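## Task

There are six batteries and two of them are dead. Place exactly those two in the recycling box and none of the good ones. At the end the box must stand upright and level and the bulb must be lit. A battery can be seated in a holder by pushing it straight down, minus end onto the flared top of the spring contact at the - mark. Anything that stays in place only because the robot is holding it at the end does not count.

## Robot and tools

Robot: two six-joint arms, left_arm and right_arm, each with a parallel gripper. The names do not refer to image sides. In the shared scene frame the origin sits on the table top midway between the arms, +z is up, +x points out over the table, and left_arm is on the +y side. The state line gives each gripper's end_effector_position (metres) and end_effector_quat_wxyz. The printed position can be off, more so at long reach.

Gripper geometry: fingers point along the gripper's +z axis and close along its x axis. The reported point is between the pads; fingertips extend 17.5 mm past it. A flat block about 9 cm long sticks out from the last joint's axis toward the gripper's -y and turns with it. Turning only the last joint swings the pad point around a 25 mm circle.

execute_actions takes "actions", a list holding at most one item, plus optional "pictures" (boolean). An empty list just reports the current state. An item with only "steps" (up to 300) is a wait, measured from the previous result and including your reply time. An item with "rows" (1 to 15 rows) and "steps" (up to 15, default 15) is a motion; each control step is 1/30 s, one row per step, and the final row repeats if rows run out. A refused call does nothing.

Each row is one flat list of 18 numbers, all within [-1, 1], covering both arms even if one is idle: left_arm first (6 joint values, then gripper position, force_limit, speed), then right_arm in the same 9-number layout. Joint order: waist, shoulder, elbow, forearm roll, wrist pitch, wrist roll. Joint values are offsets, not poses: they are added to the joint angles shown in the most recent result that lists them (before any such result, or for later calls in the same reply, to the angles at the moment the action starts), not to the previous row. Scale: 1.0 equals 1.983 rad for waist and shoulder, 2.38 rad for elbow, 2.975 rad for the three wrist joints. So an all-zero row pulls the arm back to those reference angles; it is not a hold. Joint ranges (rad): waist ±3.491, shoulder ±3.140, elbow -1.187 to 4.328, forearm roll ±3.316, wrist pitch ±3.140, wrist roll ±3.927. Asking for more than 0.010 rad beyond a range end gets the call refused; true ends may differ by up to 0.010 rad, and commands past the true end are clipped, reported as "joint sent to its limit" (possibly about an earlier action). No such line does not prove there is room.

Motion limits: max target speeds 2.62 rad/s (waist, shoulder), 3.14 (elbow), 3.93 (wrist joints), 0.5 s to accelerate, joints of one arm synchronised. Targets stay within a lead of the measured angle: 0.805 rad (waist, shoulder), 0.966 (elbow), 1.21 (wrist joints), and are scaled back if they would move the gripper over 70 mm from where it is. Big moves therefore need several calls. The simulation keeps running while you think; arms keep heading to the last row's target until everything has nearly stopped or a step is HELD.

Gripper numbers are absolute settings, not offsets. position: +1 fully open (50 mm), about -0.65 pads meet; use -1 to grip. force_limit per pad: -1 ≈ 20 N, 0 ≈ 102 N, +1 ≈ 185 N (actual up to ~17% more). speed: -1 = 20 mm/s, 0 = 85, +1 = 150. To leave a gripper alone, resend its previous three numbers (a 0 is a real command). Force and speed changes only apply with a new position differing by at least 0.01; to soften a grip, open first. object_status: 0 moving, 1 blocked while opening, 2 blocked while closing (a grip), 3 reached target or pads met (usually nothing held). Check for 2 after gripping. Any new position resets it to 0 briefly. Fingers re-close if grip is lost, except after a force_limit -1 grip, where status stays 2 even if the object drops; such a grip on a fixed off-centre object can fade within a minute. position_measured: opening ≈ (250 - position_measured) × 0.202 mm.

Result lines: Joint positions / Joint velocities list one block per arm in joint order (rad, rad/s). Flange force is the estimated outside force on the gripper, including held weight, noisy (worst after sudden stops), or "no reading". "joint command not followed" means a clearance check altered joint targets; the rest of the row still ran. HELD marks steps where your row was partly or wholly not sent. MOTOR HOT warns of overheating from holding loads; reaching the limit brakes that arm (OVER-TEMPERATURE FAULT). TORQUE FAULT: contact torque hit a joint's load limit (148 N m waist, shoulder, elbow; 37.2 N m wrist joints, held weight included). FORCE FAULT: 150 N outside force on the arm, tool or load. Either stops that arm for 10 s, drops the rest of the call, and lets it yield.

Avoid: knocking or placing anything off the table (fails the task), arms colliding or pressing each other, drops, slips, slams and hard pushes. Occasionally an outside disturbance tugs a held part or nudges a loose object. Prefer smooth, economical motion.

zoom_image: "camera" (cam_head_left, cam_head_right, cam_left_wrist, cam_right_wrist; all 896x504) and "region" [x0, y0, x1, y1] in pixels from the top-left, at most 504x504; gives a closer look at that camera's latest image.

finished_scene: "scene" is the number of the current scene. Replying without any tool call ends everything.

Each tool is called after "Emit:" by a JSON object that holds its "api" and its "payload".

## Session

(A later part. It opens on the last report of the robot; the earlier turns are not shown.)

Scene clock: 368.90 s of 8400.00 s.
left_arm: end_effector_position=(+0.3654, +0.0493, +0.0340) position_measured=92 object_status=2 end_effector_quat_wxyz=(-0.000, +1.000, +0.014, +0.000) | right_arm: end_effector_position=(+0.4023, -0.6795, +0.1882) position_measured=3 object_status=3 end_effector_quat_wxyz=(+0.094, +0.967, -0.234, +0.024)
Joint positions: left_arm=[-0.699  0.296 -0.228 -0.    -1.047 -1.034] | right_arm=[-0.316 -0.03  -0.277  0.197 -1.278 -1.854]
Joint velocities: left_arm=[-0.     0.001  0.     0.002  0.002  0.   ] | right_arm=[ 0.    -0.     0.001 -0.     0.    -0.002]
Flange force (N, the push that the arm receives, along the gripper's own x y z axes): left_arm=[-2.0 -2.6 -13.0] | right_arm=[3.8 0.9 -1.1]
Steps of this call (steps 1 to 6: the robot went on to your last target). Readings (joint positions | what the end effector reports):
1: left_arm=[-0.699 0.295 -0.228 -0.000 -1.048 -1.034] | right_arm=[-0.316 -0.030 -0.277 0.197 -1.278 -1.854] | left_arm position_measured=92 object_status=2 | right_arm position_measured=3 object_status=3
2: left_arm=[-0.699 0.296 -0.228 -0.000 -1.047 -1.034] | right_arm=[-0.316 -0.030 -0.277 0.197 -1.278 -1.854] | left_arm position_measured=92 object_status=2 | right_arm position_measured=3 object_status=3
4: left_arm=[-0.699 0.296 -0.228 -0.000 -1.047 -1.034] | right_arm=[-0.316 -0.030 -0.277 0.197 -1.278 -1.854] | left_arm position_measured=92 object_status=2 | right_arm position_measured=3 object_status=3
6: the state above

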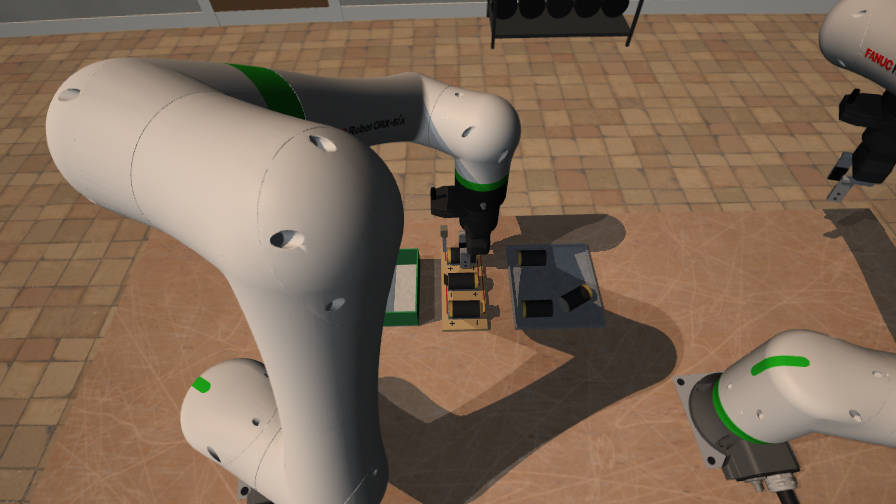

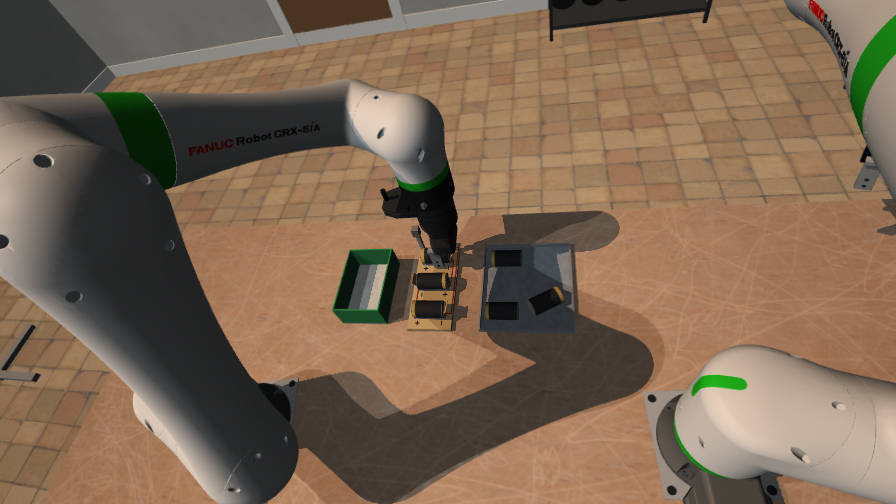

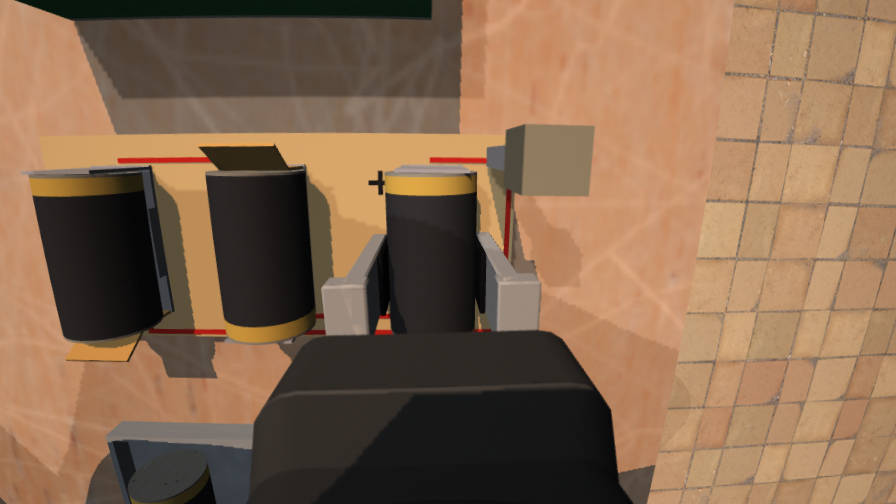

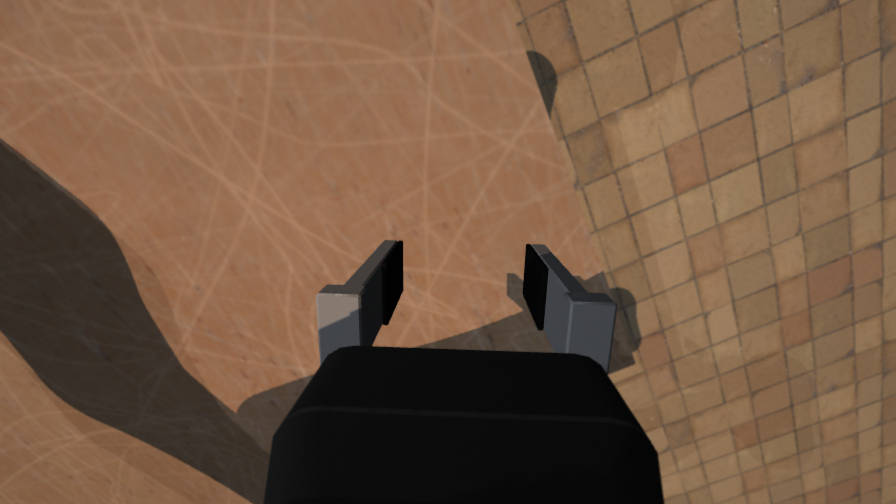

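Emit:
{"api": "execute_actions", "payload": {"actions": [{"rows":[[0,-0.01,0.0087,0,-0.0136,0,-1,-0.3,0,0,0,0,0,0,0,1,0,0],[0,-0.015,0.013,0,-0.0204,0,-1,-0.3,0,0,0,0,0,0,0,1,0,0],[0,-0.0288,0.0250,0,-0.0392,0,-1,-0.3,0,0,0,0,0,0,0,1,0,0],[0,-0.0288,0.0250,0,-0.0392,0,-1,-0.3,0,0,0,0,0,0,0,1,0,0],[0,-0.0288,0.0250,0,-0.0392,0,-1,-0.3,0,0,0,0,0,0,0,1,0,0],[0,-0.0288,0.0250,0,-0.0392,0,-1,-0.3,0,0,0,0,0,0,0,1,0,0],[0,-0.0288,0.0250,0,-0.0392,0,-1,-0.3,0,0,0,0,0,0,0,1,0,0],[-0.0248,-0.088,-0.0175,0,-0.0446,0.0166,-1,-0.3,0,0,0,0,0,0,0,1,0,0],[-0.0248,-0.088,-0.0175,0,-0.0446,0.0166,-1,-0.3,0,0,0,0,0,0,0,1,0,0],[-0.0248,-0.088,-0.0175,0,-0.0446,0.0166,-1,-0.3,0,0,0,0,0,0,0,1,0,0],[-0.0248,-0.088,-0.0175,0,-0.0446,0.0166,-1,-0.3,0,0,0,0,0,0,0,1,0,0],[-0.0248,-0.088,-0.0175,0,-0.0446,0.0166,-1,-0.3,0,0,0,0,0,0,0,1,0,0],[-0.0248,-0.088,-0.0175,0,-0.0446,0.0166,-1,-0.3,0,0,0,0,0,0,0,1,0,0],[-0.0248,-0.088,-0.0175,0,-0.0446,0.0166,-1,-0.3,0,0,0,0,0,0,0,1,0,0],[0.1045,-0.2719,-0.1613,0,-0.0522,-0.0797,-1,-0.3,0,0,0,0,0,0,0,1,0,0]],"steps":15}], "pictures": false}}

Emit:
{"api": "execute_actions", "payload": {"actions": [{"steps":22}]}}

Scene clock: 382.60 s of 8400.00 s.
left_arm: end_effector_position=(+0.3151, +0.0544, +0.0997) position_measured=92 object_status=2 end_effector_quat_wxyz=(+0.000, +1.000, +0.015, +0.001) | right_arm: end_effector_position=(+0.4023, -0.6795, +0.1882) position_measured=3 object_status=3 end_effector_quat_wxyz=(+0.094, +0.967, -0.234, +0.024)
Joint positions: left_arm=[-0.743  0.131 -0.26  -0.    -1.179 -0.989] | right_arm=[-0.316 -0.03  -0.277  0.197 -1.278 -1.854]
Joint velocities: left_arm=[-0.136 -0.339 -0.354 -0.    -0.02   0.114] | right_arm=[ 0.    -0.001 -0.001  0.001  0.     0.001]
Flange force (N, the push that the arm receives, along the gripper's own x y z axes): left_arm=[-24.6 -9.6 -7.0] | right_arm=[2.9 0.9 1.9]
Steps of this call (steps 1 to 15: the robot went on to your last target; steps 16 to 90: nothing new was sent; then 10.20 s passed at rest; steps 91 to 105: all 15 steps of this action). Readings (joint positions | what the end effector reports):
91: left_arm=[-0.699 0.296 -0.228 -0.000 -1.047 -1.034] | right_arm=[-0.316 -0.030 -0.277 0.197 -1.278 -1.854] | left_arm position_measured=92 object_status=2 | right_arm position_measured=3 object_status=3
92: left_arm=[-0.699 0.294 -0.227 -0.000 -1.050 -1.034] | right_arm=[-0.316 -0.030 -0.277 0.197 -1.278 -1.854] | left_arm position_measured=92 object_status=2 | right_arm position_measured=3 object_status=3
94: left_arm=[-0.699 0.278 -0.210 -0.000 -1.084 -1.034] | right_arm=[-0.316 -0.030 -0.277 0.197 -1.278 -1.854] | left_arm position_measured=92 object_status=2 | right_arm position_measured=3 object_status=3
98: left_arm=[-0.699 0.239 -0.170 -0.000 -1.161 -1.034] | right_arm=[-0.316 -0.030 -0.277 0.197 -1.278 -1.854] | left_arm position_measured=92 object_status=2 | right_arm position_measured=3 object_status=3
105: the state above

Scene clock: 383.33 s of 8400.00 s.
left_arm: end_effector_position=(+0.2498, +0.1883, +0.0999) position_measured=92 object_status=2 end_effector_quat_wxyz=(-0.000, +1.000, -0.001, +0.000) | right_arm: end_effector_position=(+0.4023, -0.6795, +0.1882) position_measured=3 object_status=3 end_effector_quat_wxyz=(+0.094, +0.967, -0.234, +0.024)
Joint positions: left_arm=[-0.492 -0.243 -0.612 -0.    -1.202 -1.271] | right_arm=[-0.316 -0.03  -0.277  0.197 -1.278 -1.854]
Joint velocities: left_arm=[ 0.    -0.001 -0.002 -0.001 -0.    -0.003] | right_arm=[-0.    -0.     0.    -0.001 -0.001 -0.001]
Flange force (N, the push that the arm receives, along the gripper's own x y z axes): left_arm=[0.5 -1.2 0.4] | right_arm=[3.6 3.2 0.9]
Steps of this call (steps 1 to 22: the robot went on to your last target). Readings (joint positions | what the end effector reports):
1: left_arm=[-0.746 0.118 -0.273 -0.000 -1.180 -0.988] | right_arm=[-0.316 -0.030 -0.277 0.197 -1.278 -1.854] | left_arm position_measured=92 object_status=2 | right_arm position_measured=3 object_status=3
2: left_arm=[-0.743 0.101 -0.290 -0.000 -1.181 -0.993] | right_arm=[-0.316 -0.030 -0.277 0.197 -1.278 -1.854] | left_arm position_measured=92 object_status=2 | right_arm position_measured=3 object_status=3
4: left_arm=[-0.722 0.048 -0.341 -0.000 -1.184 -1.019] | right_arm=[-0.316 -0.030 -0.277 0.197 -1.278 -1.854] | left_arm position_measured=92 object_status=2 | right_arm position_measured=3 object_status=3
8: left_arm=[-0.626 -0.079 -0.459 -0.000 -1.192 -1.125] | right_arm=[-0.316 -0.030 -0.277 0.197 -1.278 -1.854] | left_arm position_measured=92 object_status=2 | right_arm position_measured=3 object_status=3
22: the state above

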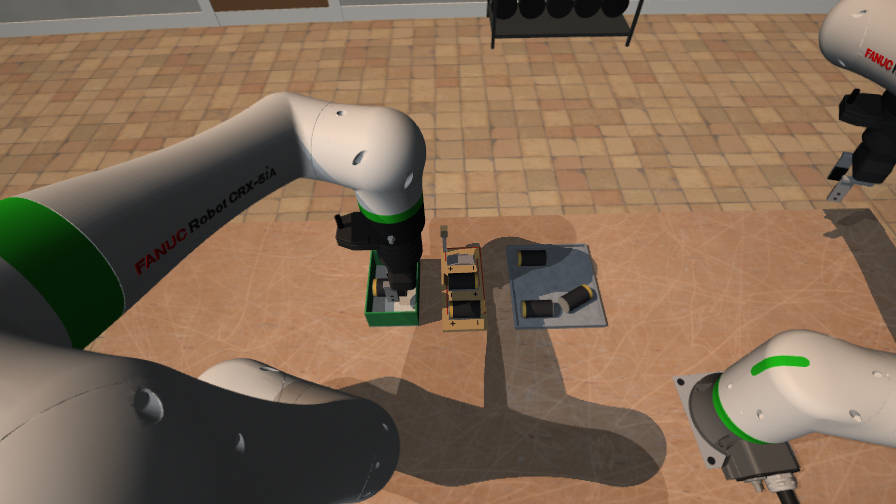

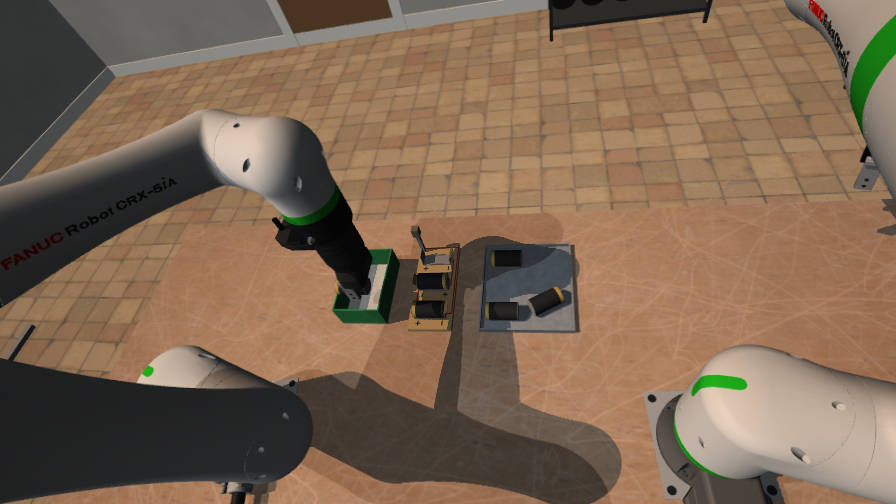

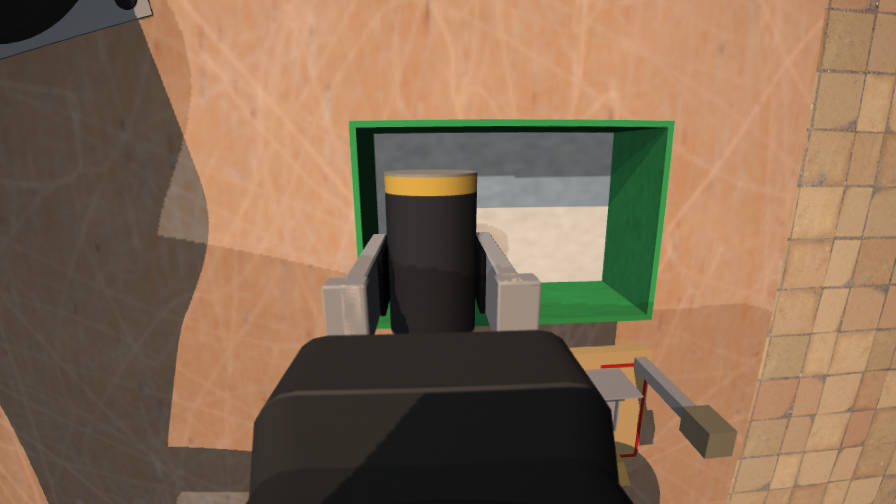

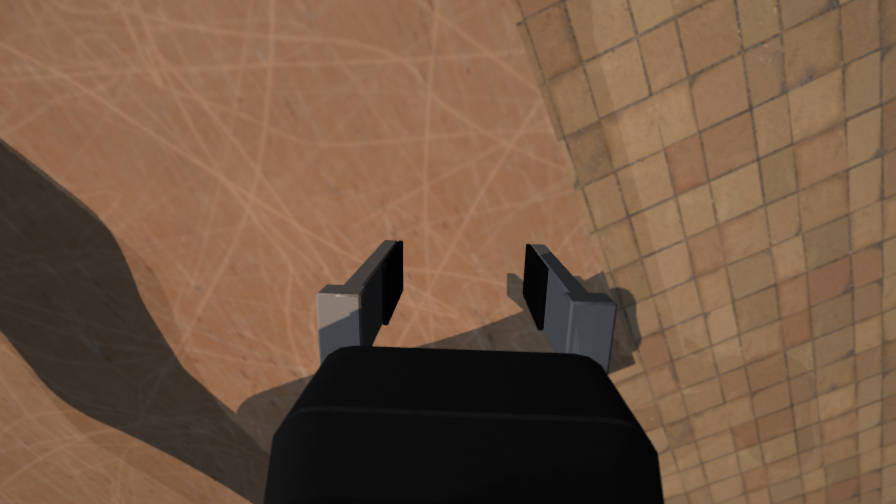

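Emit:
{"api": "execute_actions", "payload": {"actions": [{"rows":[[0.0157,0.005,-0.006,0,0.008,-0.0104,-1,-0.3,0,0,0,0,0,0,0,1,0,0],[0.0157,0.005,-0.006,0,0.008,-0.0104,-1,-0.3,0,0,0,0,0,0,0,1,0,0],[0.0157,0.010,-0.012,0,0.016,-0.0104,-1,-0.3,0,0,0,0,0,0,0,1,0,0],[0.0157,0.015,-0.018,0,0.024,-0.0104,-1,-0.3,0,0,0,0,0,0,0,1,0,0],[0.0157,0.021,-0.0239,0,0.033,-0.0104,-1,-0.3,0,0,0,0,0,0,0,1,0,0],[0.0157,0.026,-0.028,0,0.0397,-0.0104,-1,-0.3,0,0,0,0,0,0,0,1,0,0],[0.0157,0.031,-0.032,0,0.0463,-0.0104,-1,-0.3,0,0,0,0,0,0,0,1,0,0],[0.0157,0.036,-0.0357,0,0.0525,-0.0104,-1,-0.3,0,0,0,0,0,0,0,1,0,0],[0.0157,0.040,-0.0386,0,0.0575,-0.0104,-1,-0.3,0,0,0,0,0,0,0,1,0,0],[0.0157,0.044,-0.0413,0,0.0624,-0.0104,-1,-0.3,0,0,0,0,0,0,0,1,0,0],[0.0157,0.047,-0.0433,0,0.066,-0.0104,-1,-0.3,0,0,0,0,0,0,0,1,0,0],[0.0157,0.0497,-0.0451,0,0.0692,-0.0104,-1,-0.3,0,0,0,0,0,0,0,1,0,0]],"steps":15}], "pictures": false}}

Emit:
{"api": "execute_actions", "payload": {"actions": [{"steps":5}]}}

Scene clock: 392.77 s of 8400.00 s.
left_arm: end_effector_position=(+0.2558, +0.1964, +0.0294) position_measured=92 object_status=2 end_effector_quat_wxyz=(-0.000, +1.000, -0.001, -0.000) | right_arm: end_effector_position=(+0.4023, -0.6795, +0.1882) position_measured=3 object_status=3 end_effector_quat_wxyz=(+0.094, +0.967, -0.234, +0.024)
Joint positions: left_arm=[-0.46  -0.146 -0.719 -0.    -0.998 -1.302] | right_arm=[-0.316 -0.03  -0.277  0.197 -1.278 -1.854]
Joint velocities: left_arm=[ 0.     0.036 -0.029  0.     0.065  0.   ] | right_arm=[ 0.    -0.    -0.    -0.001 -0.001  0.002]
Flange force (N, the push that the arm receives, along the gripper's own x y z axes): left_arm=[6.8 3.3 18.2] | right_arm=[3.1 3.5 -0.3]
Steps of this call (steps 1 to 15: the robot went on to your last target; steps 16 to 90: nothing new was sent; then 5.93 s passed at rest; steps 91 to 105: all 15 steps of this action). Readings (joint positions | what the end effector reports):
91: left_arm=[-0.491 -0.243 -0.612 -0.000 -1.202 -1.271] | right_arm=[-0.316 -0.030 -0.277 0.197 -1.278 -1.854] | left_arm position_measured=92 object_status=2 | right_arm position_measured=3 object_status=3
92: left_arm=[-0.489 -0.243 -0.614 -0.000 -1.201 -1.274] | right_arm=[-0.316 -0.030 -0.277 0.197 -1.278 -1.854] | left_arm position_measured=92 object_status=2 | right_arm position_measured=3 object_status=3
94: left_arm=[-0.470 -0.235 -0.624 -0.000 -1.182 -1.293] | right_arm=[-0.316 -0.030 -0.277 0.197 -1.278 -1.854] | left_arm position_measured=92 object_status=2 | right_arm position_measured=3 object_status=3
98: left_arm=[-0.461 -0.200 -0.669 -0.000 -1.103 -1.302] | right_arm=[-0.316 -0.030 -0.277 0.197 -1.278 -1.854] | left_arm position_measured=92 object_status=2 | right_arm position_measured=3 object_status=3
105: the state above

Scene clock: 392.93 s of 8400.00 s.
left_arm: end_effector_position=(+0.2559, +0.1964, +0.0290) position_measured=92 object_status=2 end_effector_quat_wxyz=(-0.000, +1.000, -0.001, +0.000) | right_arm: end_effector_position=(+0.4023, -0.6795, +0.1882) position_measured=3 object_status=3 end_effector_quat_wxyz=(+0.094, +0.967, -0.234, +0.024)
Joint positions: left_arm=[-0.46  -0.145 -0.719 -0.    -0.996 -1.302] | right_arm=[-0.316 -0.03  -0.277  0.197 -1.278 -1.854]
Joint velocities: left_arm=[ 0.     0.001 -0.001  0.001  0.     0.   ] | right_arm=[ 0.001 -0.    -0.     0.001  0.001  0.002]
Flange force (N, the push that the arm receives, along the gripper's own x y z axes): left_arm=[-1.9 -0.4 -0.6] | right_arm=[7.8 4.3 -0.8]
Steps of this call (steps 1 to 5: the robot went on to your last target). Readings (joint positions | what the end effector reports):
1: left_arm=[-0.460 -0.145 -0.719 -0.000 -0.997 -1.302] | right_arm=[-0.316 -0.030 -0.277 0.197 -1.278 -1.854] | left_arm position_measured=92 object_status=2 | right_arm position_measured=3 object_status=3
2: left_arm=[-0.460 -0.145 -0.719 -0.000 -0.996 -1.302] | right_arm=[-0.316 -0.030 -0.277 0.197 -1.278 -1.854] | left_arm position_measured=92 object_status=2 | right_arm position_measured=3 object_status=3
4: left_arm=[-0.460 -0.145 -0.719 -0.000 -0.996 -1.302] | right_arm=[-0.316 -0.030 -0.277 0.197 -1.278 -1.854] | left_arm position_measured=92 object_status=2 | right_arm position_measured=3 object_status=3
5: the state above

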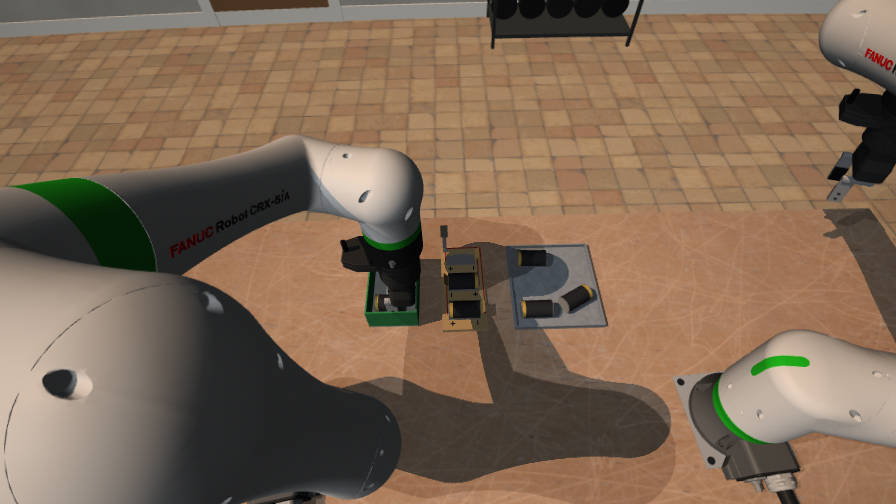

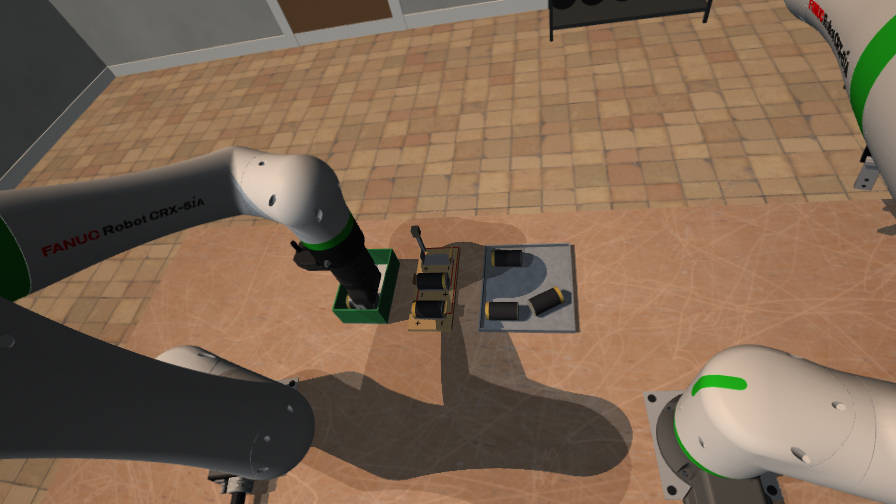

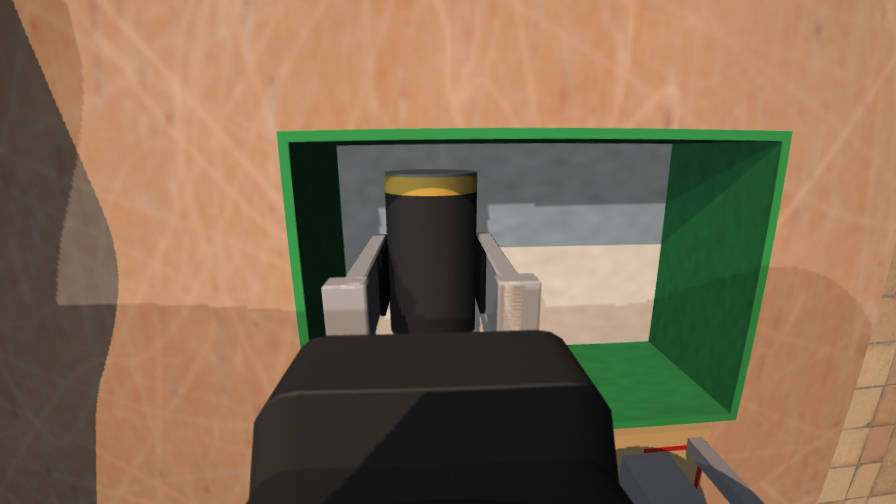

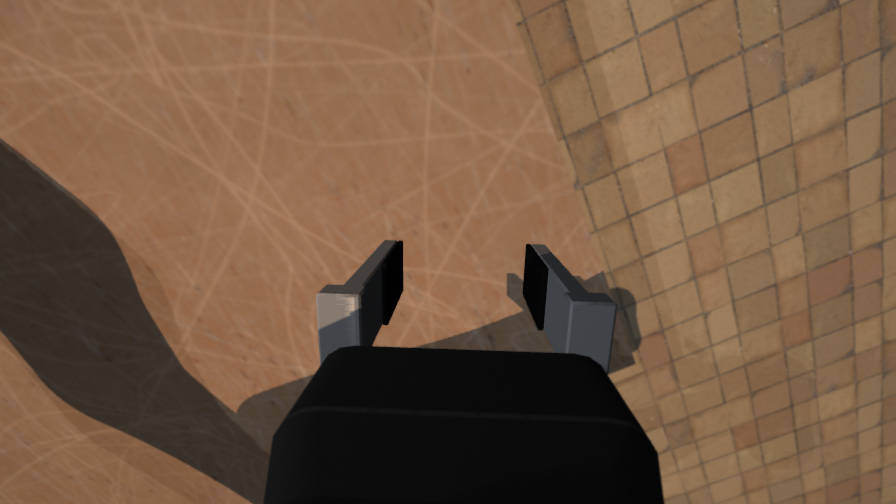

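Emit:
{"api": "execute_actions", "payload": {"actions": [{"rows":[[0,0.0009,-0.0006,0,0.001,0,-1,-0.3,0,0,0,0,0,0,0,1,0,0],[0,0.0013,-0.0008,0,0.0015,0,-1,-0.3,0,0,0,0,0,0,0,1,0,0],[0,0.0017,-0.0011,0,0.002,0,-1,-0.3,0,0,0,0,0,0,0,1,0,0],[0,0.0022,-0.0014,0,0.0025,0,-1,-0.3,0,0,0,0,0,0,0,1,0,0],[0,0.0026,-0.0017,0,0.003,0,-1,-0.3,0,0,0,0,0,0,0,1,0,0]],"steps":10}], "pictures": false}}

Scene clock: 396.70 s of 8400.00 s.
left_arm: end_effector_position=(+0.2557, +0.1964, +0.0260) position_measured=92 object_status=2 end_effector_quat_wxyz=(-0.000, +1.000, -0.001, -0.000) | right_arm: end_effector_position=(+0.4023, -0.6795, +0.1882) position_measured=3 object_status=3 end_effector_quat_wxyz=(+0.094, +0.967, -0.234, +0.024)
Joint positions: left_arm=[-0.46  -0.14  -0.723 -0.    -0.987 -1.302] | right_arm=[-0.316 -0.03  -0.277  0.197 -1.278 -1.854]
Joint velocities: left_arm=[ 0.     0.     0.     0.001  0.    -0.003] | right_arm=[ 0.    -0.    -0.     0.    -0.001  0.001]
Flange force (N, the push that the arm receives, along the gripper's own x y z axes): left_arm=[0.6 2.2 -0.7] | right_arm=[0.5 -1.3 0.2]
Steps of this call (steps 1 to 15: the robot went on to your last target; steps 16 to 90: nothing new was sent; then 0.43 s passed at rest; steps 91 to 100: all 10 steps of this action). Readings (joint positions | what the end effector reports):
91: left_arm=[-0.460 -0.145 -0.720 -0.000 -0.996 -1.302] | right_arm=[-0.316 -0.030 -0.277 0.197 -1.278 -1.854] | left_arm position_measured=92 object_status=2 | right_arm position_measured=3 object_status=3
92: left_arm=[-0.460 -0.144 -0.720 -0.000 -0.995 -1.302] | right_arm=[-0.316 -0.030 -0.277 0.197 -1.278 -1.854] | left_arm position_measured=92 object_status=2 | right_arm position_measured=3 object_status=3
94: left_arm=[-0.460 -0.142 -0.722 -0.000 -0.991 -1.302] | right_arm=[-0.316 -0.030 -0.277 0.197 -1.278 -1.854] | left_arm position_measured=92 object_status=2 | right_arm position_measured=3 object_status=3
98: left_arm=[-0.460 -0.140 -0.723 -0.000 -0.987 -1.302] | right_arm=[-0.316 -0.030 -0.277 0.197 -1.278 -1.854] | left_arm position_measured=92 object_status=2 | right_arm position_measured=3 object_status=3
100: the state above

Emit:
{"api": "execute_actions", "payload": {"actions": [{"rows":[[0,0.0009,-0.0006,0,0.001,0,-1,-0.3,0,0,0,0,0,0,0,1,0,0],[0,0.0009,-0.0006,0,0.001,0,-1,-0.3,0,0,0,0,0,0,0,1,0,0],[0,0.0009,-0.0006,0,0.001,0,-1,-0.3,0,0,0,0,0,0,0,1,0,0],[0,0.0009,-0.0006,0,0.001,0,0.65,-0.3,0,0,0,0,0,0,0,1,0,0],[0,0.0009,-0.0006,0,0.001,0,0.65,-0.3,0,0,0,0,0,0,0,1,0,0],[0,0.0009,-0.0006,0,0.001,0,0.65,-0.3,0,0,0,0,0,0,0,1,0,0],[0,0.0009,-0.0006,0,0.001,0,0.65,-0.3,0,0,0,0,0,0,0,1,0,0],[0,-0.0527,0.0464,0,-0.0722,0,0.65,-0.3,0,0,0,0,0,0,0,1,0,0]],"steps":15}], "pictures": false}}

Emit:
{"api": "execute_actions", "payload": {"actions": [{"steps":4}], "pictures": false}}

Emit:
{"api": "execute_actions", "payload": {"actions": [{"rows":[[-0.3198,0.323,0.274,0,-0.004,-0.667,0.8,-0.3,0,0,0,0,0,0,0,1,0,0]],"steps":15}], "pictures": false}}

Emit:
{"api": "execute_actions", "payload": {"actions": [{"steps":28}]}}

Scene clock: 412.63 s of 8400.00 s.
left_arm: end_effector_position=(+0.2575, +0.1959, +0.0837) position_measured=56 object_status=3 end_effector_quat_wxyz=(-0.000, +1.000, -0.001, +0.000) | right_arm: end_effector_position=(+0.4023, -0.6795, +0.1882) position_measured=3 object_status=3 end_effector_quat_wxyz=(+0.094, +0.967, -0.234, +0.024)
Joint positions: left_arm=[-0.46  -0.222 -0.637 -0.    -1.156 -1.302] | right_arm=[-0.316 -0.03  -0.277  0.197 -1.278 -1.854]
Joint velocities: left_arm=[-0.    -0.404  0.424  0.001 -0.821 -0.001] | right_arm=[-0.001 -0.001 -0.    -0.002 -0.002  0.002]
Flange force (N, the push that the arm receives, along the gripper's own x y z axes): left_arm=[-5.7 -4.1 -27.5] | right_arm=[1.8 2.4 0.4]
Steps of this call (steps 1 to 15: the robot went on to your last target; steps 16 to 90: nothing new was sent; then 12.43 s passed at rest; steps 91 to 105: all 15 steps of this action). Readings (joint positions | what the end effector reports):
91: left_arm=[-0.460 -0.140 -0.724 -0.000 -0.987 -1.302] | right_arm=[-0.316 -0.030 -0.277 0.197 -1.278 -1.854] | left_arm position_measured=92 object_status=2 | right_arm position_measured=3 object_status=3
92: left_arm=[-0.460 -0.139 -0.724 -0.000 -0.986 -1.302] | right_arm=[-0.316 -0.030 -0.277 0.197 -1.278 -1.854] | left_arm position_measured=92 object_status=2 | right_arm position_measured=3 object_status=3
94: left_arm=[-0.460 -0.138 -0.725 -0.000 -0.985 -1.302] | right_arm=[-0.316 -0.030 -0.277 0.197 -1.278 -1.854] | left_arm position_measured=87 object_status=0 | right_arm position_measured=3 object_status=3
98: left_arm=[-0.460 -0.138 -0.725 -0.000 -0.984 -1.302] | right_arm=[-0.316 -0.030 -0.277 0.197 -1.278 -1.854] | left_arm position_measured=56 object_status=0 | right_arm position_measured=3 object_status=3
105: the state above

Scene clock: 412.77 s of 8400.00 s.
left_arm: end_effector_position=(+0.2560, +0.1963, +0.0996) position_measured=56 object_status=3 end_effector_quat_wxyz=(-0.000, +1.000, -0.001, -0.000) | right_arm: end_effector_position=(+0.4023, -0.6795, +0.1882) position_measured=3 object_status=3 end_effector_quat_wxyz=(+0.094, +0.967, -0.234, +0.024)
Joint positions: left_arm=[-0.46  -0.244 -0.613 -0.    -1.202 -1.302] | right_arm=[-0.316 -0.03  -0.277  0.197 -1.278 -1.854]
Joint velocities: left_arm=[-0.     0.     0.001 -0.    -0.013 -0.   ] | right_arm=[0.001 0.    0.002 0.    0.002 0.001]
Flange force (N, the push that the arm receives, along the gripper's own x y z axes): left_arm=[-4.0 -1.3 -8.7] | right_arm=[3.9 4.4 0.1]
Steps of this call (steps 1 to 4: the robot went on to your last target). Readings (joint positions | what the end effector reports):
1: left_arm=[-0.460 -0.233 -0.625 -0.000 -1.179 -1.302] | right_arm=[-0.316 -0.030 -0.277 0.197 -1.278 -1.854] | left_arm position_measured=56 object_status=3 | right_arm position_measured=3 object_status=3
2: left_arm=[-0.460 -0.241 -0.617 -0.000 -1.194 -1.302] | right_arm=[-0.316 -0.030 -0.277 0.197 -1.278 -1.854] | left_arm position_measured=56 object_status=3 | right_arm position_measured=3 object_status=3
4: the state above

Scene clock: 413.27 s of 8400.00 s.
left_arm: end_effector_position=(+0.3060, +0.0741, +0.1135) position_measured=32 object_status=3 end_effector_quat_wxyz=(-0.000, +0.911, -0.412, -0.000) | right_arm: end_effector_position=(+0.4023, -0.6795, +0.1882) position_measured=3 object_status=3 end_effector_quat_wxyz=(+0.094, +0.967, -0.234, +0.024)
Joint positions: left_arm=[-0.721  0.02  -0.345 -0.    -1.207 -1.89 ] | right_arm=[-0.316 -0.03  -0.277  0.197 -1.278 -1.854]
Joint velocities: left_arm=[-0.585  0.59   0.601  0.001 -0.011 -1.698] | right_arm=[ 0.     0.    -0.001 -0.    -0.001 -0.   ]
Flange force (N, the push that the arm receives, along the gripper's own x y z axes): left_arm=[10.3 -1.2 -0.1] | right_arm=[4.7 2.2 0.4]
Steps of this call (steps 1 to 15: all 15 steps of this action). Readings (joint positions | what the end effector reports):
1: left_arm=[-0.460 -0.244 -0.613 -0.000 -1.202 -1.302] | right_arm=[-0.316 -0.030 -0.277 0.197 -1.278 -1.854] | left_arm position_measured=50 object_status=0 | right_arm position_measured=3 object_status=3
2: left_arm=[-0.462 -0.242 -0.611 -0.000 -1.202 -1.307] | right_arm=[-0.316 -0.030 -0.277 0.197 -1.278 -1.854] | left_arm position_measured=38 object_status=0 | right_arm position_measured=3 object_status=3
4: left_arm=[-0.480 -0.224 -0.593 -0.000 -1.202 -1.340] | right_arm=[-0.316 -0.030 -0.277 0.197 -1.278 -1.854] | left_arm position_measured=32 object_status=0 | right_arm position_measured=3 object_status=3
8: left_arm=[-0.566 -0.137 -0.504 -0.000 -1.204 -1.508] | right_arm=[-0.316 -0.030 -0.277 0.197 -1.278 -1.854] | left_arm position_measured=32 object_status=0 | right_arm position_measured=3 object_status=3
15: the state above

Scene clock: 414.20 s of 8400.00 s.
left_arm: end_effector_position=(+0.2572, -0.1658, +0.0846) position_measured=32 object_status=3 end_effector_quat_wxyz=(+0.000, -0.258, +0.966, +0.000) | right_arm: end_effector_position=(+0.4023, -0.6795, +0.1882) position_measured=3 object_status=3 end_effector_quat_wxyz=(+0.094, +0.967, -0.234, +0.024)
Joint positions: left_arm=[-1.095  0.396  0.039 -0.    -1.214 -3.286] | right_arm=[-0.316 -0.03  -0.277  0.197 -1.278 -1.854]
Joint velocities: left_arm=[-0.001  0.001  0.001  0.001  0.001 -0.004] | right_arm=[ 0.    -0.    -0.002  0.     0.001  0.001]
Flange force (N, the push that the arm receives, along the gripper's own x y z axes): left_arm=[-1.1 -3.1 -0.3] | right_arm=[5.4 4.3 -0.7]
Steps of this call (steps 1 to 28: the robot went on to your last target). Readings (joint positions | what the end effector reports):
1: left_arm=[-0.741 0.040 -0.325 -0.000 -1.207 -1.949] | right_arm=[-0.316 -0.030 -0.277 0.197 -1.278 -1.854] | left_arm position_measured=32 object_status=3 | right_arm position_measured=3 object_status=3
2: left_arm=[-0.760 0.059 -0.305 -0.000 -1.207 -2.009] | right_arm=[-0.316 -0.030 -0.277 0.197 -1.278 -1.854] | left_arm position_measured=32 object_status=3 | right_arm position_measured=3 object_status=3
4: left_arm=[-0.796 0.095 -0.268 -0.000 -1.208 -2.132] | right_arm=[-0.316 -0.030 -0.277 0.197 -1.278 -1.854] | left_arm position_measured=32 object_status=3 | right_arm position_measured=3 object_status=3
8: left_arm=[-0.863 0.163 -0.199 -0.000 -1.209 -2.389] | right_arm=[-0.316 -0.030 -0.277 0.197 -1.278 -1.854] | left_arm position_measured=32 object_status=3 | right_arm position_measured=3 object_status=3
28: the state above

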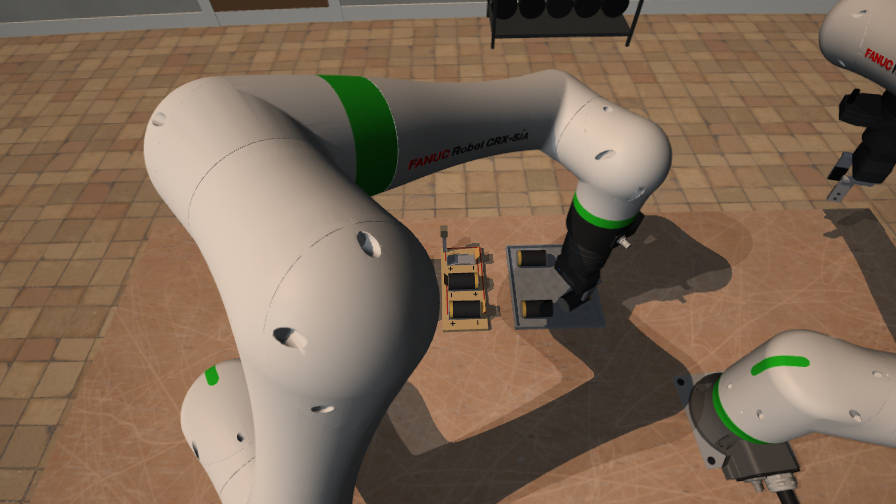

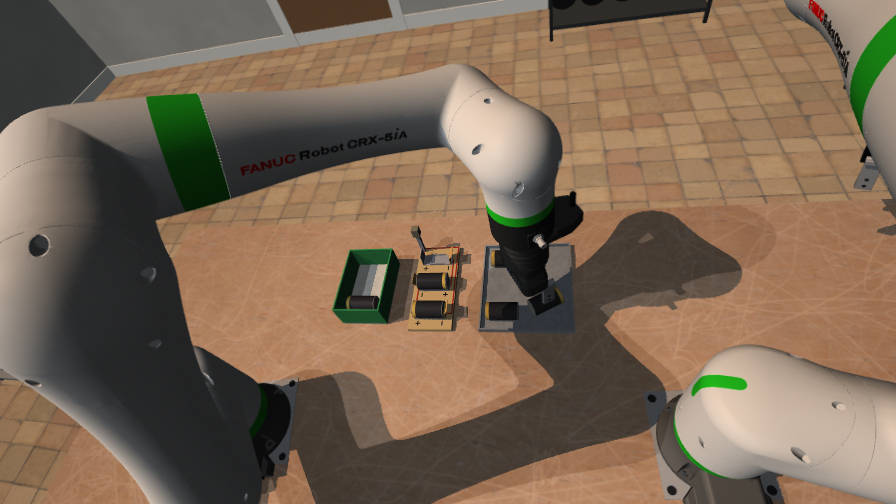

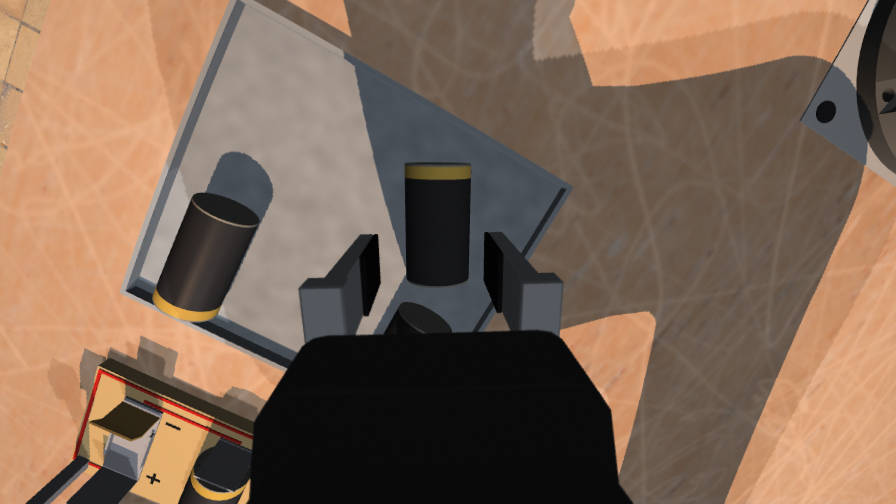

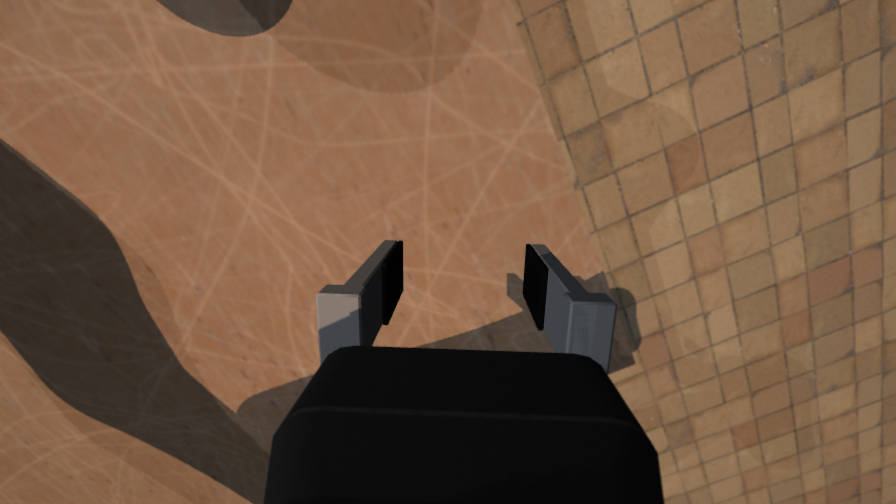

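Emit:
{"api": "execute_actions", "payload": {"actions": [{"rows":[[-0.0026,0.01,-0.0094,0,0.0142,0.0017,0.8,-0.3,0,0,0,0,0,0,0,1,0,0],[-0.0026,0.015,-0.0141,0,0.0213,0.0017,0.8,-0.3,0,0,0,0,0,0,0,1,0,0],[-0.0026,0.022,-0.0207,0,0.0312,0.0017,0.8,-0.3,0,0,0,0,0,0,0,1,0,0],[-0.0026,0.026,-0.0245,0,0.0369,0.0017,0.8,-0.3,0,0,0,0,0,0,0,1,0,0],[-0.0026,0.0295,-0.0278,0,0.0419,0.0017,0.8,-0.3,0,0,0,0,0,0,0,1,0,0],[-0.0026,0.0295,-0.0278,0,0.0419,0.0017,0.8,-0.3,0,0,0,0,0,0,0,1,0,0],[-0.0026,0.0295,-0.0278,0,0.0419,0.0017,0.8,-0.3,0,0,0,0,0,0,0,1,0,0],[-0.0026,0.0295,-0.0278,0,0.0419,0.0017,0.8,-0.3,0,0,0,0,0,0,0,1,0,0],[-0.0026,0.0295,-0.0278,0,0.0419,0.0017,0.8,-0.3,0,0,0,0,0,0,0,1,0,0],[-0.0026,0.0295,-0.0278,0,0.0419,0.0017,0.8,-0.3,0,0,0,0,0,0,0,1,0,0],[-0.0026,0.0295,-0.0278,0,0.0419,0.0017,-1,-0.3,0,0,0,0,0,0,0,1,0,0]],"steps":15}], "pictures": false}}

Emit:
{"api": "execute_actions", "payload": {"actions": [{"steps":5}]}}

Emit:
{"api": "zoom_image", "payload": {"camera": "cam_left_wrist", "region": [370,150,500,230]}}

Scene clock: 421.27 s of 8400.00 s.
left_arm: end_effector_position=(+0.2545, -0.1671, +0.0259) position_measured=92 object_status=0 end_effector_quat_wxyz=(+0.000, -0.258, +0.966, +0.000) | right_arm: end_effector_position=(+0.4023, -0.6795, +0.1882) position_measured=3 object_status=3 end_effector_quat_wxyz=(+0.094, +0.967, -0.234, +0.024)
Joint positions: left_arm=[-1.1    0.455 -0.027 -0.    -1.089 -3.281] | right_arm=[-0.316 -0.03  -0.277  0.197 -1.278 -1.854]
Joint velocities: left_arm=[ 0.     0.001  0.    -0.001  0.001 -0.   ] | right_arm=[-0.001  0.     0.001  0.001 -0.002 -0.002]
Flange force (N, the push that the arm receives, along the gripper's own x y z axes): left_arm=[0.1 -2.0 -2.6] | right_arm=[1.4 1.6 0.5]
Steps of this call (steps 1 to 30: the robot went on to your last target; steps 31 to 90: nothing new was sent; then 3.57 s passed at rest; steps 91 to 105: all 15 steps of this action). Readings (joint positions | what the end effector reports):
91: left_arm=[-1.095 0.397 0.039 -0.000 -1.214 -3.287] | right_arm=[-0.316 -0.030 -0.277 0.197 -1.278 -1.854] | left_arm position_measured=32 object_status=3 | right_arm position_measured=3 object_status=3
92: left_arm=[-1.095 0.398 0.037 -0.000 -1.209 -3.286] | right_arm=[-0.316 -0.030 -0.277 0.197 -1.278 -1.854] | left_arm position_measured=32 object_status=3 | right_arm position_measured=3 object_status=3
94: left_arm=[-1.098 0.414 0.020 -0.000 -1.176 -3.283] | right_arm=[-0.316 -0.030 -0.277 0.197 -1.278 -1.854] | left_arm position_measured=32 object_status=3 | right_arm position_measured=3 object_status=3
98: left_arm=[-1.100 0.452 -0.024 -0.000 -1.096 -3.281] | right_arm=[-0.316 -0.030 -0.277 0.197 -1.278 -1.854] | left_arm position_measured=32 object_status=3 | right_arm position_measured=3 object_status=3
105: the state above

Scene clock: 421.43 s of 8400.00 s.
left_arm: end_effector_position=(+0.2545, -0.1671, +0.0258) position_measured=92 object_status=0 end_effector_quat_wxyz=(+0.000, -0.258, +0.966, +0.000) | right_arm: end_effector_position=(+0.4023, -0.6795, +0.1882) position_measured=3 object_status=3 end_effector_quat_wxyz=(+0.094, +0.967, -0.234, +0.024)
Joint positions: left_arm=[-1.1    0.455 -0.027 -0.    -1.089 -3.281] | right_arm=[-0.316 -0.03  -0.277  0.197 -1.278 -1.854]
Joint velocities: left_arm=[-0.     0.     0.     0.001 -0.     0.001] | right_arm=[ 0.     0.001  0.001  0.     0.001 -0.   ]
Flange force (N, the push that the arm receives, along the gripper's own x y z axes): left_arm=[-0.5 -3.2 -5.2] | right_arm=[1.9 2.7 0.7]
Steps of this call (steps 1 to 5: the robot went on to your last target). Readings (joint positions | what the end effector reports):
1: left_arm=[-1.100 0.455 -0.027 -0.000 -1.089 -3.281] | right_arm=[-0.316 -0.030 -0.277 0.197 -1.278 -1.854] | left_arm position_measured=92 object_status=0 | right_arm position_measured=3 object_status=3
2: left_arm=[-1.100 0.455 -0.027 -0.000 -1.089 -3.281] | right_arm=[-0.316 -0.030 -0.277 0.197 -1.278 -1.854] | left_arm position_measured=92 object_status=0 | right_arm position_measured=3 object_status=3
4: left_arm=[-1.100 0.455 -0.027 -0.000 -1.089 -3.281] | right_arm=[-0.316 -0.030 -0.277 0.197 -1.278 -1.854] | left_arm position_measured=92 object_status=0 | right_arm position_measured=3 object_status=3
5: the state above

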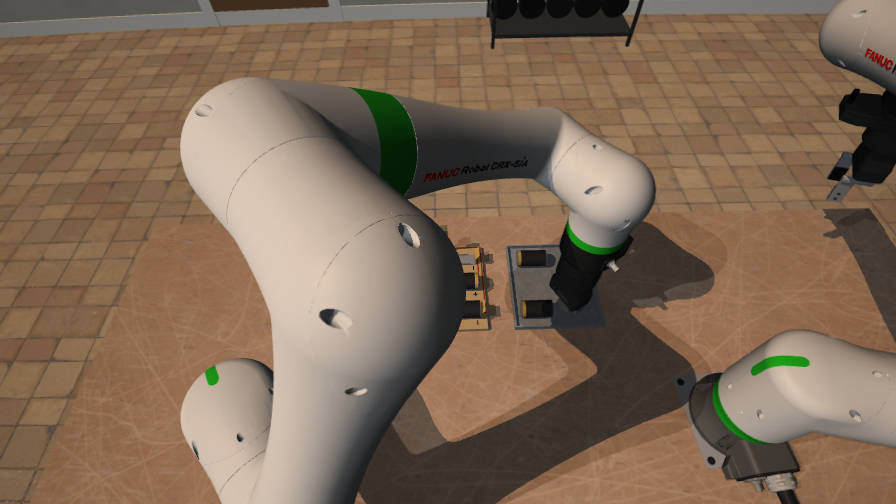

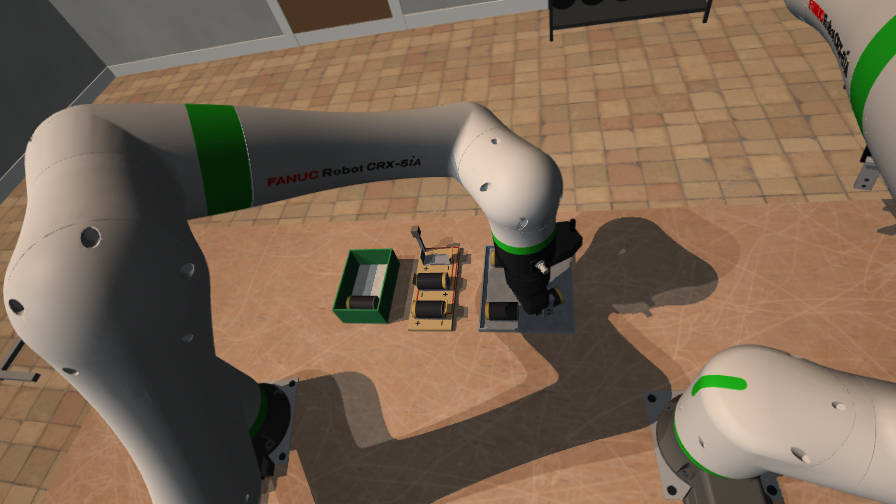

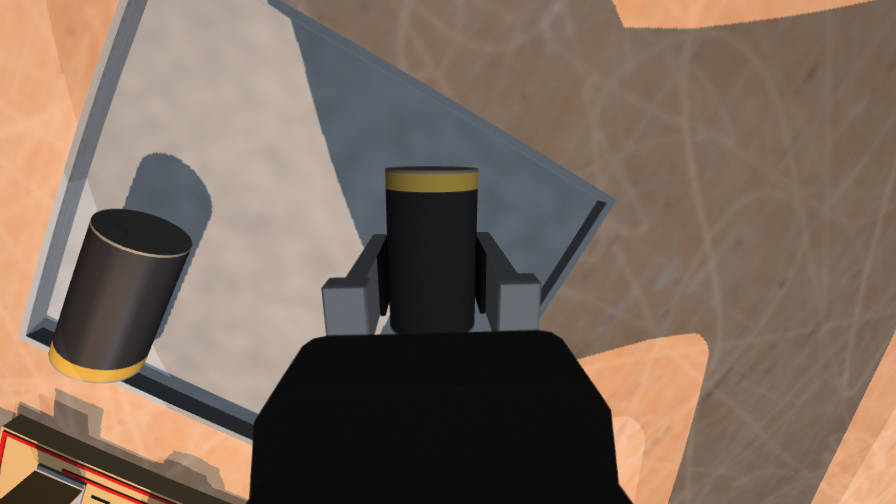

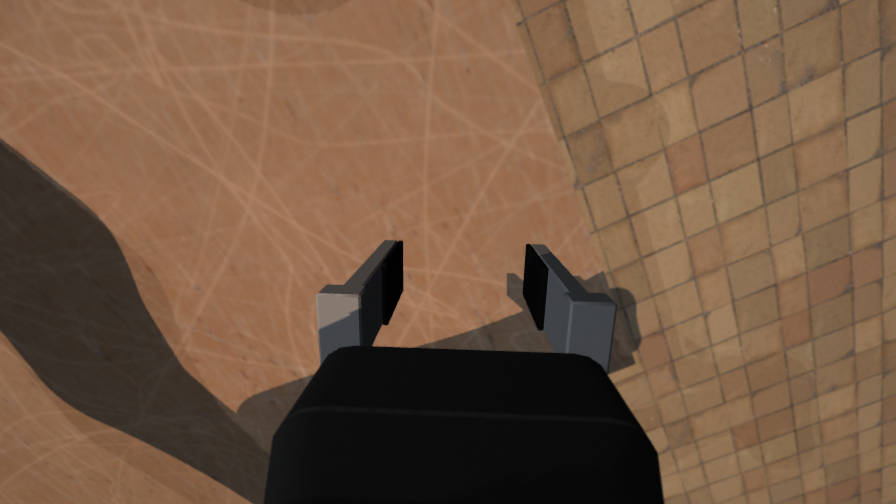

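Region (370, 150, 500, 230) of cam_left_wrist's 896x504 image, scaled by 3.877, with more detail than that image has; it fills the top 310 rows of this view, and the rest is white.

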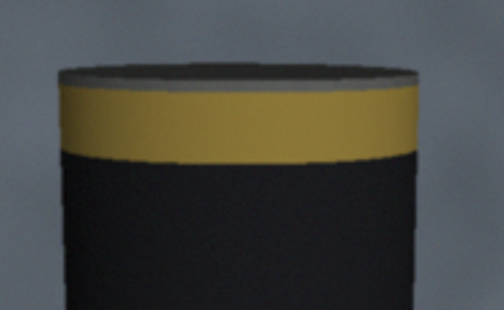

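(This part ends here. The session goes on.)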